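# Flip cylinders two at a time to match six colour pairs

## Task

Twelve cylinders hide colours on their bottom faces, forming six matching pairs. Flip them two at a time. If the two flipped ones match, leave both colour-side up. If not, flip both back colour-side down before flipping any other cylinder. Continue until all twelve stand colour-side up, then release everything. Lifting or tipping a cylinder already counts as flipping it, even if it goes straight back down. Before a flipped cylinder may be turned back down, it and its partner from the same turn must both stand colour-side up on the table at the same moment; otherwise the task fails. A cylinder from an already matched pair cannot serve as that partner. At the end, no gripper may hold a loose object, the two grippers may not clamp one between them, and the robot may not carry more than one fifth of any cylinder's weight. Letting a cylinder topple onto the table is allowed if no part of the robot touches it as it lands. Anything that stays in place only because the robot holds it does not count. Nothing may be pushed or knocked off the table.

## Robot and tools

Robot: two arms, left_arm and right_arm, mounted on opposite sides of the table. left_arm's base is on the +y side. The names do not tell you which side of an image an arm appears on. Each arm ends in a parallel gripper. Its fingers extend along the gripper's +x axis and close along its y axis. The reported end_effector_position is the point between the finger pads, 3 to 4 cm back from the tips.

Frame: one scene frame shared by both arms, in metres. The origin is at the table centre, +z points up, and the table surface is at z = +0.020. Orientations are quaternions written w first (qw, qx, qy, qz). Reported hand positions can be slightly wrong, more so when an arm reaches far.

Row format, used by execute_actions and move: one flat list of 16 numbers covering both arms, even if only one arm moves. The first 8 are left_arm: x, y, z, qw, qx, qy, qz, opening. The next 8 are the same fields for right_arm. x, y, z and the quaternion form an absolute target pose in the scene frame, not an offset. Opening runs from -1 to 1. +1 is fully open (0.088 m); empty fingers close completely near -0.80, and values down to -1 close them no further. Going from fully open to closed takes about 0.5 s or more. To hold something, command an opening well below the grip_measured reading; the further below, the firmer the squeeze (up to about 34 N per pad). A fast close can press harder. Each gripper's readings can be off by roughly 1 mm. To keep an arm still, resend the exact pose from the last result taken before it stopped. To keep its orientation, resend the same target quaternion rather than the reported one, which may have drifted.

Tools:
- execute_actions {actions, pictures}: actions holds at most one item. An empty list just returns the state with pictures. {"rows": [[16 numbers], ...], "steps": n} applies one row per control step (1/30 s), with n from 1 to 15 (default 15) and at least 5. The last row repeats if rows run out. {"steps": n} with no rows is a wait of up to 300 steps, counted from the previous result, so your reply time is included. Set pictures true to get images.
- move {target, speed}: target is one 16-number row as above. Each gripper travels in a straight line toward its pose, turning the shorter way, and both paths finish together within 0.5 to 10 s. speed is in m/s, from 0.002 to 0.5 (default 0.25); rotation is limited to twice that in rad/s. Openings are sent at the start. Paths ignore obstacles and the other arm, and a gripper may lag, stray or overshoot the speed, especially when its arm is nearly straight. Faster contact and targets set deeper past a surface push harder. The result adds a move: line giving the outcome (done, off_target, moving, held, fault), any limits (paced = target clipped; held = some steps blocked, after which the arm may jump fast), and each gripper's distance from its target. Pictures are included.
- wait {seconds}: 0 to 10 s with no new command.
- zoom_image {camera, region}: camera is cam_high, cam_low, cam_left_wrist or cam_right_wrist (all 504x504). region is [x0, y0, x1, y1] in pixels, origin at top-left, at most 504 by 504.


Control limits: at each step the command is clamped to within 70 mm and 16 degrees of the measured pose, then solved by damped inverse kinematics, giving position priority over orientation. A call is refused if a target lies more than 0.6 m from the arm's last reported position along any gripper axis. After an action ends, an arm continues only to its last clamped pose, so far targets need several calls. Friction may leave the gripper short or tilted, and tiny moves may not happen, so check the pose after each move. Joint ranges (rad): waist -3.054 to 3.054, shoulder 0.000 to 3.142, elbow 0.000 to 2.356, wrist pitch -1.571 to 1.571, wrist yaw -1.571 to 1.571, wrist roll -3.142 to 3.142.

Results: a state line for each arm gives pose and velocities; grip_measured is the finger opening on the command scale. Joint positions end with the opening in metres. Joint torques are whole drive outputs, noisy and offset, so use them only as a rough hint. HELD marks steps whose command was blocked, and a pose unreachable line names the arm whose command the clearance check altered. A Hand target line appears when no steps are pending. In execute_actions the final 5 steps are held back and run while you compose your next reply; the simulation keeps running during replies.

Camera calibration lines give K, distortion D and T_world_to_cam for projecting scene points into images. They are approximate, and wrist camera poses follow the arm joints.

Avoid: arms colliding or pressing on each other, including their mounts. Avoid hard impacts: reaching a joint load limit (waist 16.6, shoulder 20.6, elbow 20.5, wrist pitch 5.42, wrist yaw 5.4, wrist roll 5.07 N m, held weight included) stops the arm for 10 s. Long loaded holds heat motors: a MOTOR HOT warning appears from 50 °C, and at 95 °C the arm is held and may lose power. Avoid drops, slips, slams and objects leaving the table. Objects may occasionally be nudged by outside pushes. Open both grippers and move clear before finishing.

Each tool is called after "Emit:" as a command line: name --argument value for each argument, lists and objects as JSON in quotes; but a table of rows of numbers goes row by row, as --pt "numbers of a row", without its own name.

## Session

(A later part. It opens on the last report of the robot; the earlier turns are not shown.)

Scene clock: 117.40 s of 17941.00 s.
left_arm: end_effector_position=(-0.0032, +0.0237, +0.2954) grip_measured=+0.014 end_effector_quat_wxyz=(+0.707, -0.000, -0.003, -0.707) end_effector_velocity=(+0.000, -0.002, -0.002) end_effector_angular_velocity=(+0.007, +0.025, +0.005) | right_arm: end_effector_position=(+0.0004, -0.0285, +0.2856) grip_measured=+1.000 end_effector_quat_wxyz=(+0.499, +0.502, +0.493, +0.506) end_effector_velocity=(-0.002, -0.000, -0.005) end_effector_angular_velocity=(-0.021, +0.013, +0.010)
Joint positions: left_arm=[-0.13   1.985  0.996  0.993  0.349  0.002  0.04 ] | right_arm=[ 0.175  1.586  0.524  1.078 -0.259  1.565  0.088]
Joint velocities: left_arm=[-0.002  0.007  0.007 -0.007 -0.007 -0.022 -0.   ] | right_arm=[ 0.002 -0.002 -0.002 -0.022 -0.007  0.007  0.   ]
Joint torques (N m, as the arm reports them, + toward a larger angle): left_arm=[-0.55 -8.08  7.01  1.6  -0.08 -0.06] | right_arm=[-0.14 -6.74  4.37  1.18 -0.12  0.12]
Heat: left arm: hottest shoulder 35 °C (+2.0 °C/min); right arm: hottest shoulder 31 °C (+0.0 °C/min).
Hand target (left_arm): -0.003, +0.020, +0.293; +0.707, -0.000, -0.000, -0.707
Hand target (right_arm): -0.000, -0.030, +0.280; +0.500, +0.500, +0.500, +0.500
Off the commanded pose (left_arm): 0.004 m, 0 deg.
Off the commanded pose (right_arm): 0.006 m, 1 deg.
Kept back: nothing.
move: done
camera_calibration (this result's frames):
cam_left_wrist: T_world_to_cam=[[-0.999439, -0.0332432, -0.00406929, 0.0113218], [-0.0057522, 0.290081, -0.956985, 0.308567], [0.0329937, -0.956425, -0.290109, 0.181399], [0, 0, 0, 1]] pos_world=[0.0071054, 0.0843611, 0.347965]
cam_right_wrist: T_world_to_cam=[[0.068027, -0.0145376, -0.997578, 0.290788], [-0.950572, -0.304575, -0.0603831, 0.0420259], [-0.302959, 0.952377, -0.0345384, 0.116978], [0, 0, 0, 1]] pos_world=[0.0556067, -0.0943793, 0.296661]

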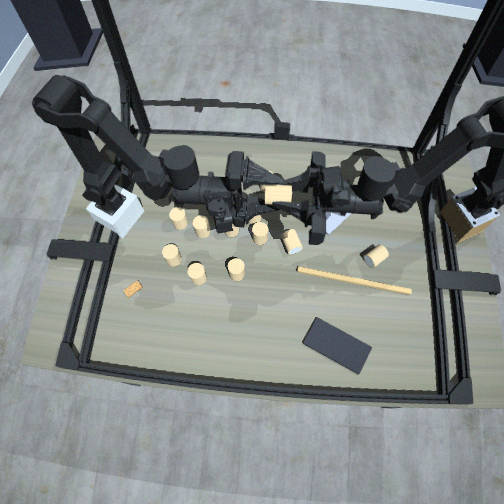

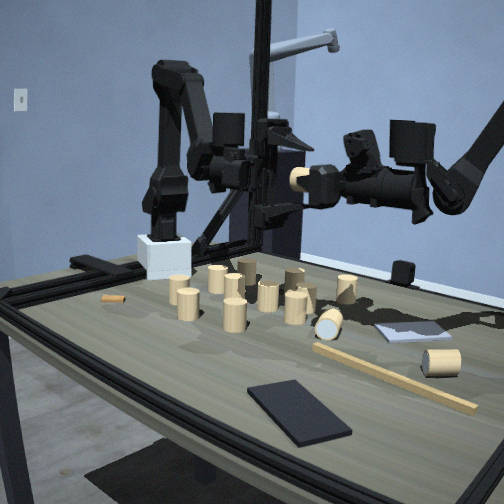

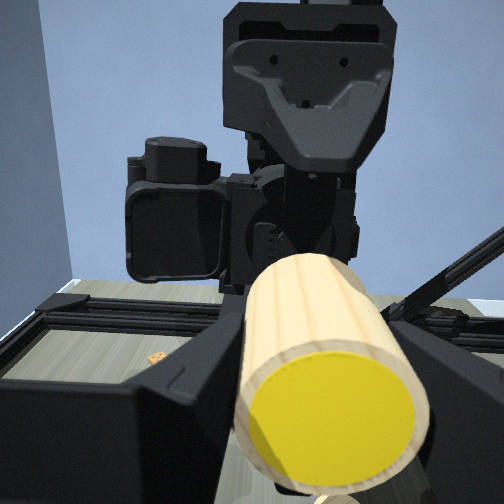

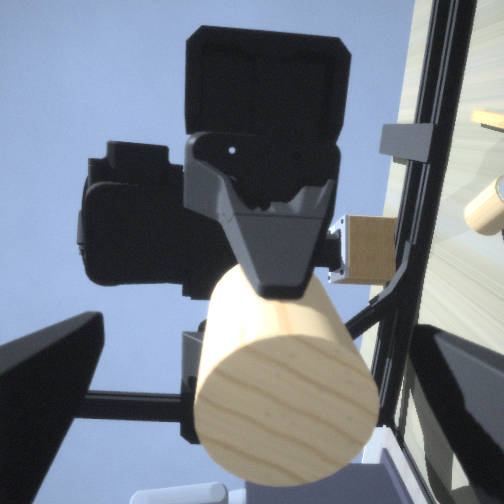

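Emit:
execute_actions --actions '[{"rows":[[-0.003,0.02,0.293,0.707,0,0,-0.707,-0.3,0,-0.03,0.28,0.5,0.5,0.5,0.5,-0.3]],"steps":15}]'

Emit:
execute_actions --actions '[{"rows":[[-0.003,0.02,0.293,0.707,0,0,-0.707,1,0,-0.03,0.28,0.5,0.5,0.5,0.5,-0.3]],"steps":12}]'

Emit:
move --target '[-0.003,0.11,0.291,0.707,0,0,-0.707,1,0,-0.05,0.28,0.5,0.5,0.5,0.5,-0.3]' --speed 0.4

Emit:
move --target '[-0.003,0.11,0.291,0.707,0,0,-0.707,1,0.138,-0.24,0.15,0.5,-0.5,0.5,0.5,-0.3]' --speed 0.5

Emit:
move --target '[-0.003,0.11,0.291,0.707,0,0,-0.707,1,0.138,-0.24,0.072,0.5,-0.5,0.5,0.5,-0.3]' --speed 0.12

Emit:
execute_actions --actions '[{"rows":[[-0.003,0.11,0.291,0.707,0,0,-0.707,1,0.139,-0.239,0.075,0.5,-0.5,0.5,0.5,0.6]],"steps":12}]'

Emit:
move --target '[-0.003,0.11,0.291,0.707,0,0,-0.707,1,0.139,-0.239,0.15,0.5,-0.5,0.5,0.5,0.6]'

Emit:
move --target '[-0.003,0.11,0.291,0.707,0,0,-0.707,1,-0.044,-0.19,0.155,0.5,-0.5,0.5,0.5,0.6]' --speed 0.5

Scene clock: 118.20 s of 17941.00 s.
left_arm: end_effector_position=(-0.0033, +0.0228, +0.2961) grip_measured=+0.014 end_effector_quat_wxyz=(+0.707, -0.001, -0.003, -0.707) end_effector_velocity=(+0.001, -0.003, +0.006) end_effector_angular_velocity=(-0.011, -0.011, +0.005) | right_arm: end_effector_position=(+0.0002, -0.0289, +0.2837) grip_measured=+0.022 end_effector_quat_wxyz=(+0.500, +0.501, +0.495, +0.504) end_effector_velocity=(-0.001, -0.003, -0.007) end_effector_angular_velocity=(-0.021, -0.002, +0.005)
Joint positions: left_arm=[-0.131  1.986  1.     0.991  0.349  0.002  0.04 ] | right_arm=[ 0.175  1.586  0.522  1.074 -0.259  1.566  0.04 ]
Joint velocities: left_arm=[-0.002 -0.002  0.017 -0.007 -0.007  0.007 -0.   ] | right_arm=[-0.002 -0.002 -0.017 -0.007 -0.007 -0.007 -0.001]
Joint torques (N m, as the arm reports them, + toward a larger angle): left_arm=[ 0.14 -8.69  6.4   1.57 -0.09  0.01] | right_arm=[-0.07 -6.76  4.95  1.4  -0.12  0.1 ]
Heat: left arm: hottest shoulder 35 °C (+2.0 °C/min); right arm: hottest shoulder 31 °C (+0.0 °C/min).
Steps of this call (steps 1 to 14: nothing new was sent; steps 15 to 24: the first 10 steps of this action). Readings (end_effector_position):
15: left_arm (-0.0033, +0.0234, +0.2950) | right_arm (+0.0004, -0.0284, +0.2854)
16: left_arm (-0.0033, +0.0234, +0.2949) | right_arm (+0.0004, -0.0284, +0.2854)
18: left_arm (-0.0033, +0.0233, +0.2950) | right_arm (+0.0004, -0.0284, +0.2854)
22: left_arm (-0.0033, +0.0232, +0.2959) | right_arm (+0.0003, -0.0286, +0.2843)
24: the state above

Scene clock: 118.60 s of 17941.00 s.
left_arm: end_effector_position=(-0.0034, +0.0227, +0.2963) grip_measured=+0.525 end_effector_quat_wxyz=(+0.707, -0.001, -0.003, -0.707) end_effector_velocity=(-0.003, +0.000, -0.004) end_effector_angular_velocity=(+0.021, +0.000, -0.010) | right_arm: end_effector_position=(+0.0002, -0.0290, +0.2834) grip_measured=+0.022 end_effector_quat_wxyz=(+0.500, +0.501, +0.496, +0.503) end_effector_velocity=(-0.002, -0.001, -0.005) end_effector_angular_velocity=(-0.021, +0.013, +0.020)
Joint positions: left_arm=[-0.131  1.986  1.001  0.991  0.349  0.002  0.065] | right_arm=[ 0.175  1.587  0.521  1.074 -0.259  1.566  0.04 ]
Joint velocities: left_arm=[-0.002 -0.002 -0.002 -0.022  0.007  0.007  0.174] | right_arm=[-0.002 -0.002 -0.002 -0.022 -0.022  0.007 -0.   ]
Joint torques (N m, as the arm reports them, + toward a larger angle): left_arm=[-0.22 -8.38  6.56  1.57 -0.1   0.  ] | right_arm=[-0.12 -6.7   4.81  1.4  -0.12  0.09]
Heat: left arm: hottest shoulder 35 °C (+2.0 °C/min); right arm: hottest shoulder 31 °C (+0.0 °C/min).
Off your previous action's commanded pose (left_arm): 0.004 m, 0 deg at its last step (step 5 of this call).
Off your previous action's commanded pose (right_arm): 0.004 m, 1 deg at its last step (step 5 of this call).
Steps of this call (steps 1 to 5: the last 5 steps of your previous action; steps 6 to 12: the first 7 steps of this action). Readings (end_effector_position):
6: left_arm (-0.0034, +0.0227, +0.2963) | right_arm (+0.0002, -0.0289, +0.2836)
7: left_arm (-0.0034, +0.0227, +0.2963) | right_arm (+0.0002, -0.0289, +0.2836)
9: left_arm (-0.0034, +0.0227, +0.2963) | right_arm (+0.0002, -0.0290, +0.2834)
12: the state above

Scene clock: 120.13 s of 17941.00 s.
left_arm: end_effector_position=(-0.0020, +0.1065, +0.2907) grip_measured=+1.000 end_effector_quat_wxyz=(+0.707, +0.001, -0.000, -0.707) end_effector_velocity=(-0.001, +0.002, -0.003) end_effector_angular_velocity=(+0.011, +0.027, +0.005) | right_arm: end_effector_position=(-0.0000, -0.0474, +0.2806) grip_measured=+0.021 end_effector_quat_wxyz=(+0.501, +0.499, +0.498, +0.502) end_effector_velocity=(+0.001, -0.001, +0.000) end_effector_angular_velocity=(-0.002, +0.008, +0.000)
Joint positions: left_arm=[-0.033  1.769  0.66   1.107  0.446  0.001  0.088] | right_arm=[ 0.156  1.524  0.452  1.074 -0.281  1.566  0.04 ]
Joint velocities: left_arm=[-0.002 -0.007 -0.012 -0.007 -0.007 -0.022 -0.   ] | right_arm=[-0.007 -0.007 -0.002 -0.007 -0.007  0.007  0.   ]
Joint torques (N m, as the arm reports them, + toward a larger angle): left_arm=[ 0.18 -9.28  3.76  1.81  0.12  0.01] | right_arm=[-0.32 -7.75  4.52  1.26 -0.13  0.1 ]
Heat: left arm: hottest shoulder 35 °C (+2.0 °C/min); right arm: hottest shoulder 31 °C (+0.0 °C/min).
Hand target (left_arm): -0.003, +0.110, +0.291; +0.707, +0.000, -0.000, -0.707
Hand target (right_arm): -0.000, -0.050, +0.280; +0.500, +0.500, +0.500, +0.500
Off your previous action's commanded pose (left_arm): 0.004 m, 0 deg at its last step (step 5 of this call).
Off your previous action's commanded pose (right_arm): 0.004 m, 1 deg at its last step (step 5 of this call).
Off the commanded pose (left_arm): 0.004 m, 0 deg.
Off the commanded pose (right_arm): 0.003 m, 0 deg.
Kept back: nothing.
move: done
camera_calibration (this result's frames):
cam_left_wrist: T_world_to_cam=[[-0.999421, -0.0339914, -0.0013034, 0.01455], [-0.00876995, 0.294499, -0.955612, 0.279176], [0.0328664, -0.955047, -0.294626, 0.260384], [0, 0, 0, 1]] pos_world=[0.00843202, 0.166957, 0.343519]
cam_right_wrist: T_world_to_cam=[[0.0637272, -0.0280296, -0.997574, 0.284889], [-0.950232, -0.307161, -0.0520723, 0.0331088], [-0.304956, 0.951245, -0.0462091, 0.137951], [0, 0, 0, 1]] pos_world=[0.0553749, -0.11307, 0.292296]

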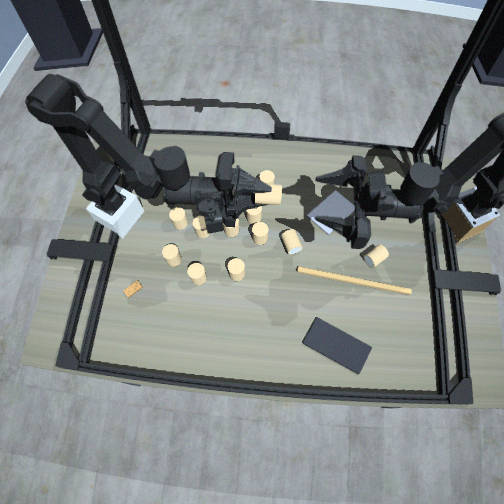

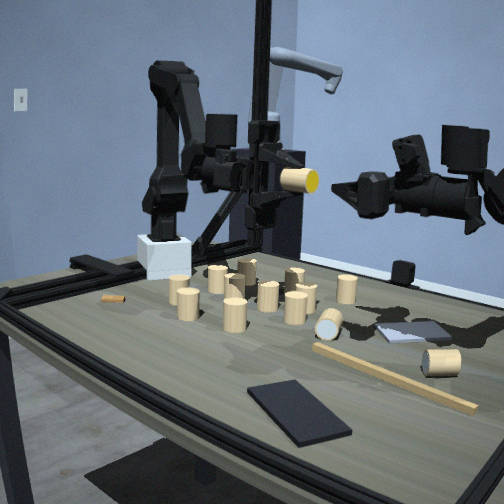

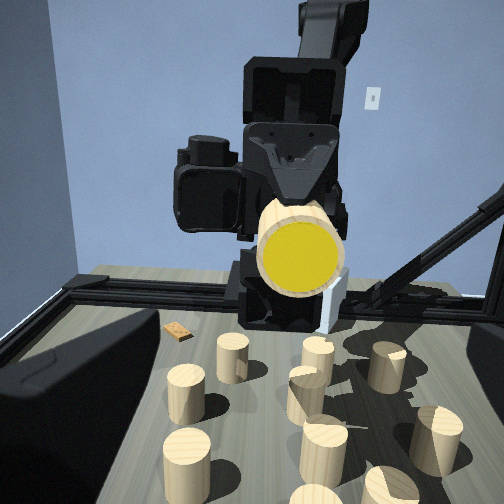

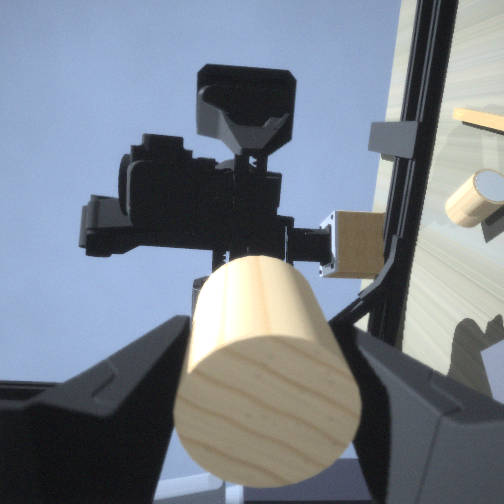

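Scene clock: 122.83 s of 17941.00 s.
left_arm: end_effector_position=(-0.0022, +0.1069, +0.2906) grip_measured=+1.000 end_effector_quat_wxyz=(+0.707, +0.001, -0.000, -0.707) end_effector_velocity=(+0.002, +0.000, -0.004) end_effector_angular_velocity=(+0.020, +0.002, +0.020) | right_arm: end_effector_position=(+0.1389, -0.2390, +0.1558) grip_measured=+0.022 end_effector_quat_wxyz=(+0.503, -0.496, +0.497, +0.504) end_effector_velocity=(-0.000, -0.001, -0.002) end_effector_angular_velocity=(-0.007, -0.004, +0.024)
Joint positions: left_arm=[-0.033  1.768  0.658  1.109  0.446  0.001  0.088] | right_arm=[-0.386  1.674  1.063 -0.952 -0.012 -0.823  0.04 ]
Joint velocities: left_arm=[-0.002 -0.002 -0.002 -0.022 -0.022  0.007 -0.   ] | right_arm=[ 0.002  0.002 -0.007  0.007  0.007 -0.022 -0.   ]
Joint torques (N m, as the arm reports them, + toward a larger angle): left_arm=[ 0.45 -9.25  4.03  1.79  0.13 -0.02] | right_arm=[ 0.27 -6.49  4.4   0.27 -0.01 -0.22]
Heat: left arm: hottest shoulder 35 °C (+2.0 °C/min); right arm: hottest shoulder 31 °C (+0.0 °C/min).
Hand target (left_arm): -0.003, +0.110, +0.291; +0.707, +0.000, -0.000, -0.707
Hand target (right_arm): +0.137, -0.241, +0.151; +0.495, -0.500, +0.500, +0.506
Off the commanded pose (left_arm): 0.003 m, 0 deg.
Off the commanded pose (right_arm): 0.006 m, 1 deg.
Kept back: nothing.
move: done
camera_calibration (this result's frames):
cam_left_wrist: T_world_to_cam=[[-0.999434, -0.0336106, -0.00145623, 0.0143286], [-0.00850041, 0.294173, -0.955714, 0.279062], [0.0325505, -0.955161, -0.294292, 0.260646], [0, 0, 0, 1]] pos_world=[0.00820849, 0.167348, 0.34343]
cam_right_wrist: T_world_to_cam=[[0.997882, 0.0588298, 0.0277543, -0.122558], [0.0481337, -0.954814, 0.293279, -0.247487], [0.0437538, -0.291322, -0.955624, 0.153086], [0, 0, 0, 1]] pos_world=[0.127512, -0.184497, 0.222277]

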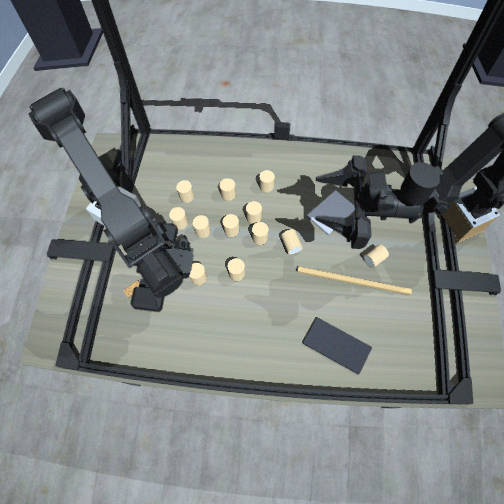

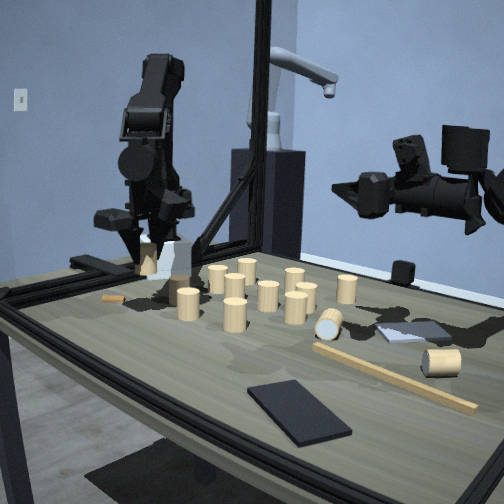

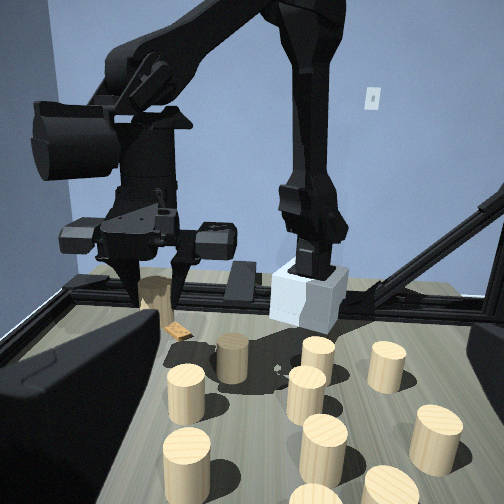

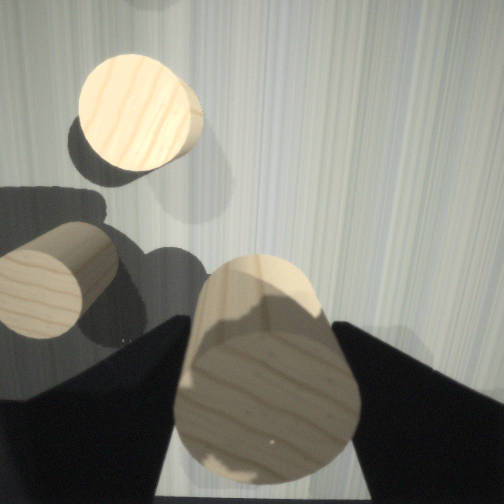

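Scene clock: 124.03 s of 17941.00 s.
left_arm: end_effector_position=(-0.0022, +0.1069, +0.2907) grip_measured=+1.000 end_effector_quat_wxyz=(+0.707, +0.000, -0.000, -0.707) end_effector_velocity=(+0.002, +0.001, +0.004) end_effector_angular_velocity=(-0.011, +0.002, +0.020) | right_arm: end_effector_position=(+0.1403, -0.2385, +0.0769) grip_measured=+0.022 end_effector_quat_wxyz=(+0.505, -0.500, +0.494, +0.501) end_effector_velocity=(-0.000, +0.000, -0.002) end_effector_angular_velocity=(+0.004, +0.007, -0.010)
Joint positions: left_arm=[-0.033  1.768  0.658  1.109  0.446  0.001  0.088] | right_arm=[-0.383  1.836  0.895 -0.615 -0.003 -0.822  0.04 ]
Joint velocities: left_arm=[-0.002 -0.007 -0.002  0.007 -0.022 -0.007 -0.   ] | right_arm=[-0.002  0.007 -0.002  0.007 -0.007  0.007 -0.   ]
Joint torques (N m, as the arm reports them, + toward a larger angle): left_arm=[ 0.2  -9.33  3.97  1.81  0.12 -0.06] | right_arm=[ 0.28 -6.7   3.57  0.28 -0.01  0.19]
Heat: left arm: hottest shoulder 35 °C (+2.0 °C/min); right arm: hottest shoulder 31 °C (+0.0 °C/min).
Hand target (left_arm): -0.003, +0.110, +0.291; +0.707, -0.000, -0.000, -0.707
Hand target (right_arm): +0.137, -0.241, +0.072; +0.500, -0.500, +0.500, +0.500
Off the commanded pose (left_arm): 0.003 m, 0 deg.
Off the commanded pose (right_arm): 0.006 m, 1 deg.
Kept back: nothing.
move: done
camera_calibration (this result's frames):
cam_left_wrist: T_world_to_cam=[[-0.999434, -0.0336111, -0.00160936, 0.0143733], [-0.0083429, 0.293844, -0.955817, 0.279201], [0.032599, -0.955262, -0.293958, 0.260583], [0, 0, 0, 1]] pos_world=[0.00819979, 0.167366, 0.343489]
cam_right_wrist: T_world_to_cam=[[0.997334, 0.0610706, 0.0399299, -0.12208], [0.04658, -0.954107, 0.295821, -0.223693], [0.0561634, -0.293172, -0.954409, 0.0755331], [0, 0, 0, 1]] pos_world=[0.127932, -0.183828, 0.143137]

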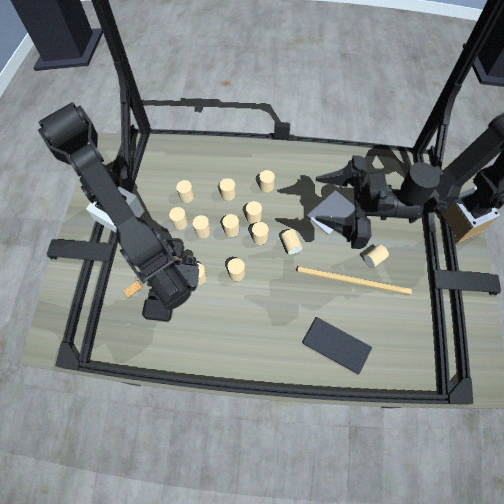

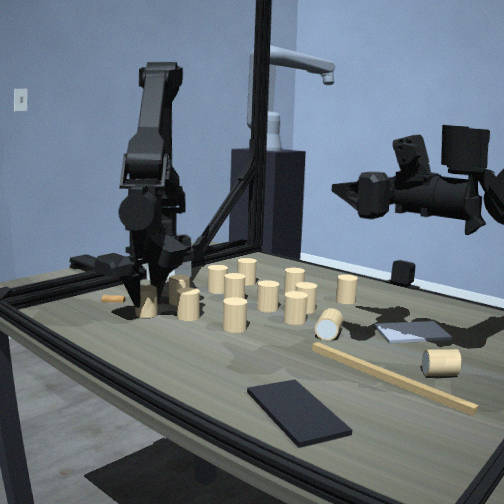

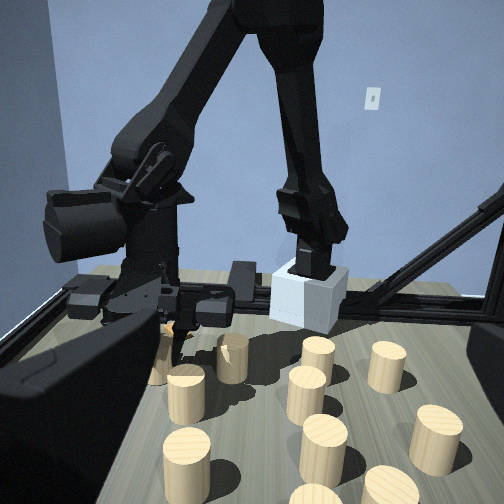

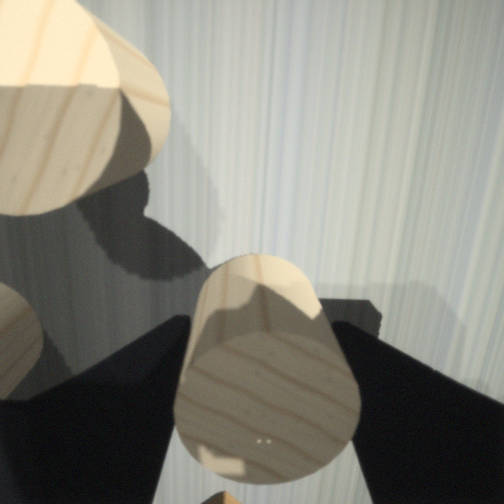

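Scene clock: 124.27 s of 17941.00 s.
left_arm: end_effector_position=(-0.0022, +0.1069, +0.2907) grip_measured=+1.000 end_effector_quat_wxyz=(+0.707, +0.000, -0.000, -0.707) end_effector_velocity=(+0.002, +0.001, -0.001) end_effector_angular_velocity=(+0.007, -0.004, +0.010) | right_arm: end_effector_position=(+0.1394, -0.2392, +0.0768) grip_measured=+0.494 end_effector_quat_wxyz=(+0.503, -0.500, +0.496, +0.502) end_effector_velocity=(-0.005, -0.007, +0.000) end_effector_angular_velocity=(-0.030, +0.022, -0.010)
Joint positions: left_arm=[-0.033  1.768  0.658  1.109  0.446  0.001  0.088] | right_arm=[-0.383  1.836  0.895 -0.62  -0.003 -0.822  0.063]
Joint velocities: left_arm=[ 0.002 -0.002 -0.002 -0.007 -0.007  0.007 -0.   ] | right_arm=[-0.002 -0.002 -0.002 -0.037  0.007  0.007  0.064]
Joint torques (N m, as the arm reports them, + toward a larger angle): left_arm=[ 0.07 -9.    3.96  1.79  0.11 -0.01] | right_arm=[ 0.28 -6.7   5.24 -0.06 -0.01  0.19]
Heat: left arm: hottest shoulder 35 °C (+2.0 °C/min); right arm: hottest shoulder 31 °C (+0.0 °C/min).
Steps of this call (steps 1 to 7: the first 7 steps of this action). Readings (end_effector_position):
1: left_arm (-0.0022, +0.1069, +0.2907) | right_arm (+0.1403, -0.2385, +0.0769)
2: left_arm (-0.0022, +0.1069, +0.2907) | right_arm (+0.1402, -0.2385, +0.0768)
4: left_arm (-0.0022, +0.1069, +0.2907) | right_arm (+0.1398, -0.2388, +0.0768)
7: the state above

Scene clock: 125.67 s of 17941.00 s.
left_arm: end_effector_position=(-0.0023, +0.1069, +0.2908) grip_measured=+1.000 end_effector_quat_wxyz=(+0.707, +0.000, -0.001, -0.707) end_effector_velocity=(-0.001, +0.001, -0.003) end_effector_angular_velocity=(+0.011, +0.027, +0.005) | right_arm: end_effector_position=(+0.1381, -0.2405, +0.1448) grip_measured=+0.600 end_effector_quat_wxyz=(+0.494, -0.500, +0.504, +0.502) end_effector_velocity=(-0.002, +0.002, +0.005) end_effector_angular_velocity=(+0.014, +0.017, -0.010)
Joint positions: left_arm=[-0.033  1.767  0.658  1.109  0.446  0.001  0.088] | right_arm=[-0.383  1.702  1.047 -0.93  -0.003 -0.821  0.068]
Joint velocities: left_arm=[-0.002 -0.002 -0.007 -0.007 -0.007 -0.022 -0.   ] | right_arm=[-0.002 -0.007  0.012 -0.022 -0.022  0.007 -0.   ]
Joint torques (N m, as the arm reports them, + toward a larger angle): left_arm=[ 0.15 -9.23  3.94  1.79  0.11 -0.08] | right_arm=[ 0.28 -8.98  6.56 -0.13 -0.01  0.18]
Heat: left arm: hottest shoulder 35 °C (+2.0 °C/min); right arm: hottest shoulder 31 °C (+0.0 °C/min).
Hand target (left_arm): -0.003, +0.110, +0.291; +0.707, -0.000, -0.000, -0.707
Hand target (right_arm): +0.140, -0.238, +0.150; +0.500, -0.500, +0.500, +0.500
Off your previous action's commanded pose (left_arm): 0.003 m, 0 deg at its last step (step 5 of this call).
Off your previous action's commanded pose (right_arm): 0.002 m, 1 deg at its last step (step 5 of this call).
Off the commanded pose (left_arm): 0.003 m, 0 deg.
Off the commanded pose (right_arm): 0.005 m, 1 deg.
Kept back: nothing.
move: done
camera_calibration (this result's frames):
cam_left_wrist: T_world_to_cam=[[-0.999433, -0.0336117, -0.0017625, 0.014408], [-0.00818538, 0.293515, -0.955919, 0.279412], [0.0326474, -0.955363, -0.293624, 0.260565], [0, 0, 0, 1]] pos_world=[0.00818017, 0.167407, 0.343629]
cam_right_wrist: T_world_to_cam=[[0.997995, 0.0608835, 0.0172978, -0.119321], [0.0523956, -0.948029, 0.313841, -0.247595], [0.0355066, -0.312305, -0.949318, 0.137363], [0, 0, 0, 1]] pos_world=[0.127177, -0.184564, 0.210171]

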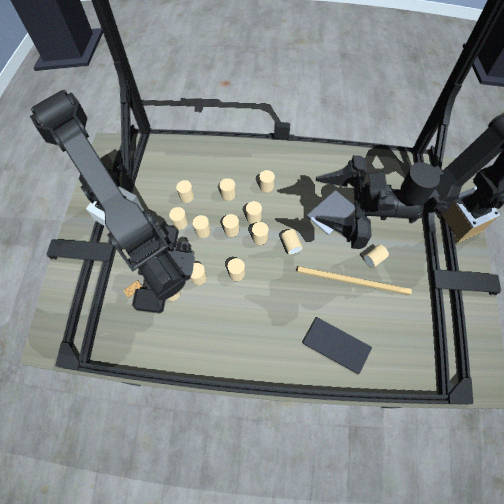

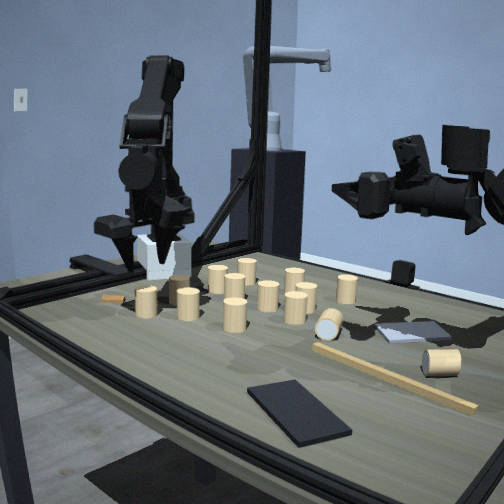

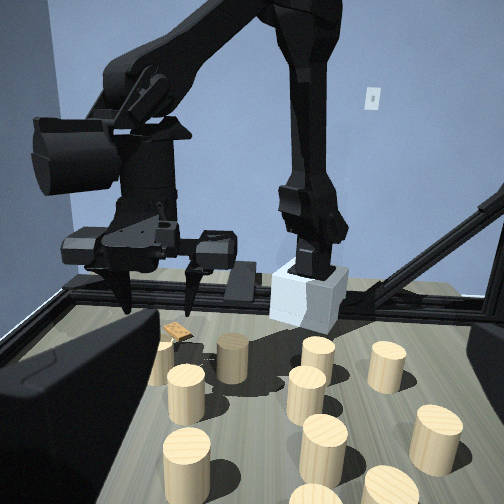

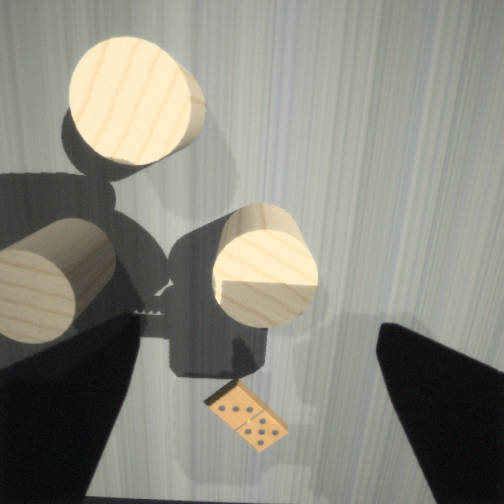

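Scene clock: 126.80 s of 17941.00 s.
left_arm: end_effector_position=(-0.0023, +0.1070, +0.2907) grip_measured=+1.000 end_effector_quat_wxyz=(+0.707, +0.000, -0.000, -0.707) end_effector_velocity=(+0.002, +0.001, -0.006) end_effector_angular_velocity=(+0.024, +0.019, +0.020) | right_arm: end_effector_position=(-0.0423, -0.1925, +0.1540) grip_measured=+0.600 end_effector_quat_wxyz=(+0.499, -0.502, +0.499, +0.499) end_effector_velocity=(-0.004, -0.003, +0.001) end_effector_angular_velocity=(-0.016, +0.009, +0.005)
Joint positions: left_arm=[-0.033  1.767  0.658  1.109  0.446  0.001  0.088] | right_arm=[ 0.333  1.529  0.905 -0.949  0.004 -0.107  0.068]
Joint velocities: left_arm=[-0.002 -0.002 -0.007 -0.022 -0.022 -0.007  0.   ] | right_arm=[ 0.012 -0.002  0.002 -0.022 -0.007  0.007 -0.   ]
Joint torques (N m, as the arm reports them, + toward a larger angle): left_arm=[ 0.14 -9.05  3.97  1.72  0.12 -0.02] | right_arm=[ 0.29 -5.81  6.71 -0.08  0.02  0.17]
Heat: left arm: hottest shoulder 36 °C (+3.0 °C/min); right arm: hottest shoulder 31 °C (+0.0 °C/min).
Hand target (left_arm): -0.003, +0.110, +0.291; +0.707, +0.000, +0.000, -0.707
Hand target (right_arm): -0.043, -0.191, +0.155; +0.501, -0.502, +0.499, +0.498
Off the commanded pose (left_arm): 0.003 m, 0 deg.
Off the commanded pose (right_arm): 0.003 m, 0 deg.
Kept back: nothing.
move: done; limits=paced
camera_calibration (this result's frames):
cam_left_wrist: T_world_to_cam=[[-0.999434, -0.0336111, -0.00160936, 0.0143337], [-0.0083429, 0.293844, -0.955817, 0.279194], [0.032599, -0.955262, -0.293958, 0.260675], [0, 0, 0, 1]] pos_world=[0.00815713, 0.167455, 0.343508]
cam_right_wrist: T_world_to_cam=[[0.997532, 0.0619361, 0.033071, 0.0553811], [0.0487074, -0.949682, 0.309406, -0.195278], [0.0505704, -0.307032, -0.950355, 0.169321], [0, 0, 0, 1]] pos_world=[-0.0542956, -0.136895, 0.219504]

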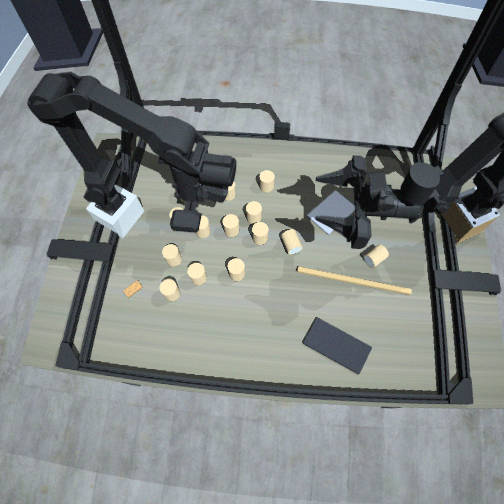

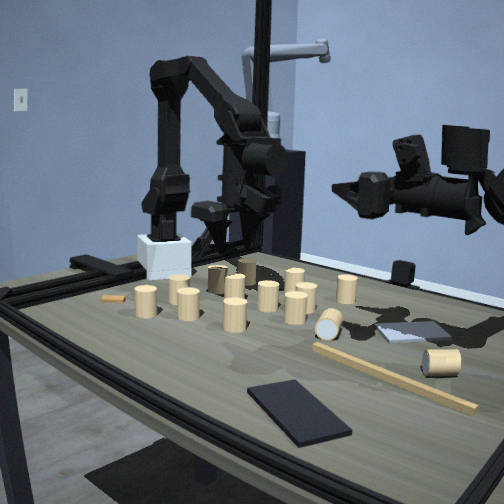

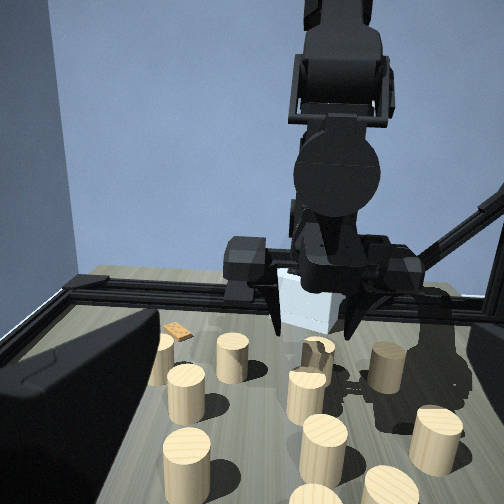

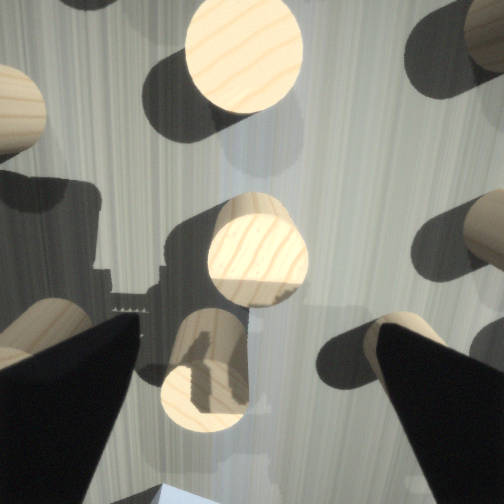

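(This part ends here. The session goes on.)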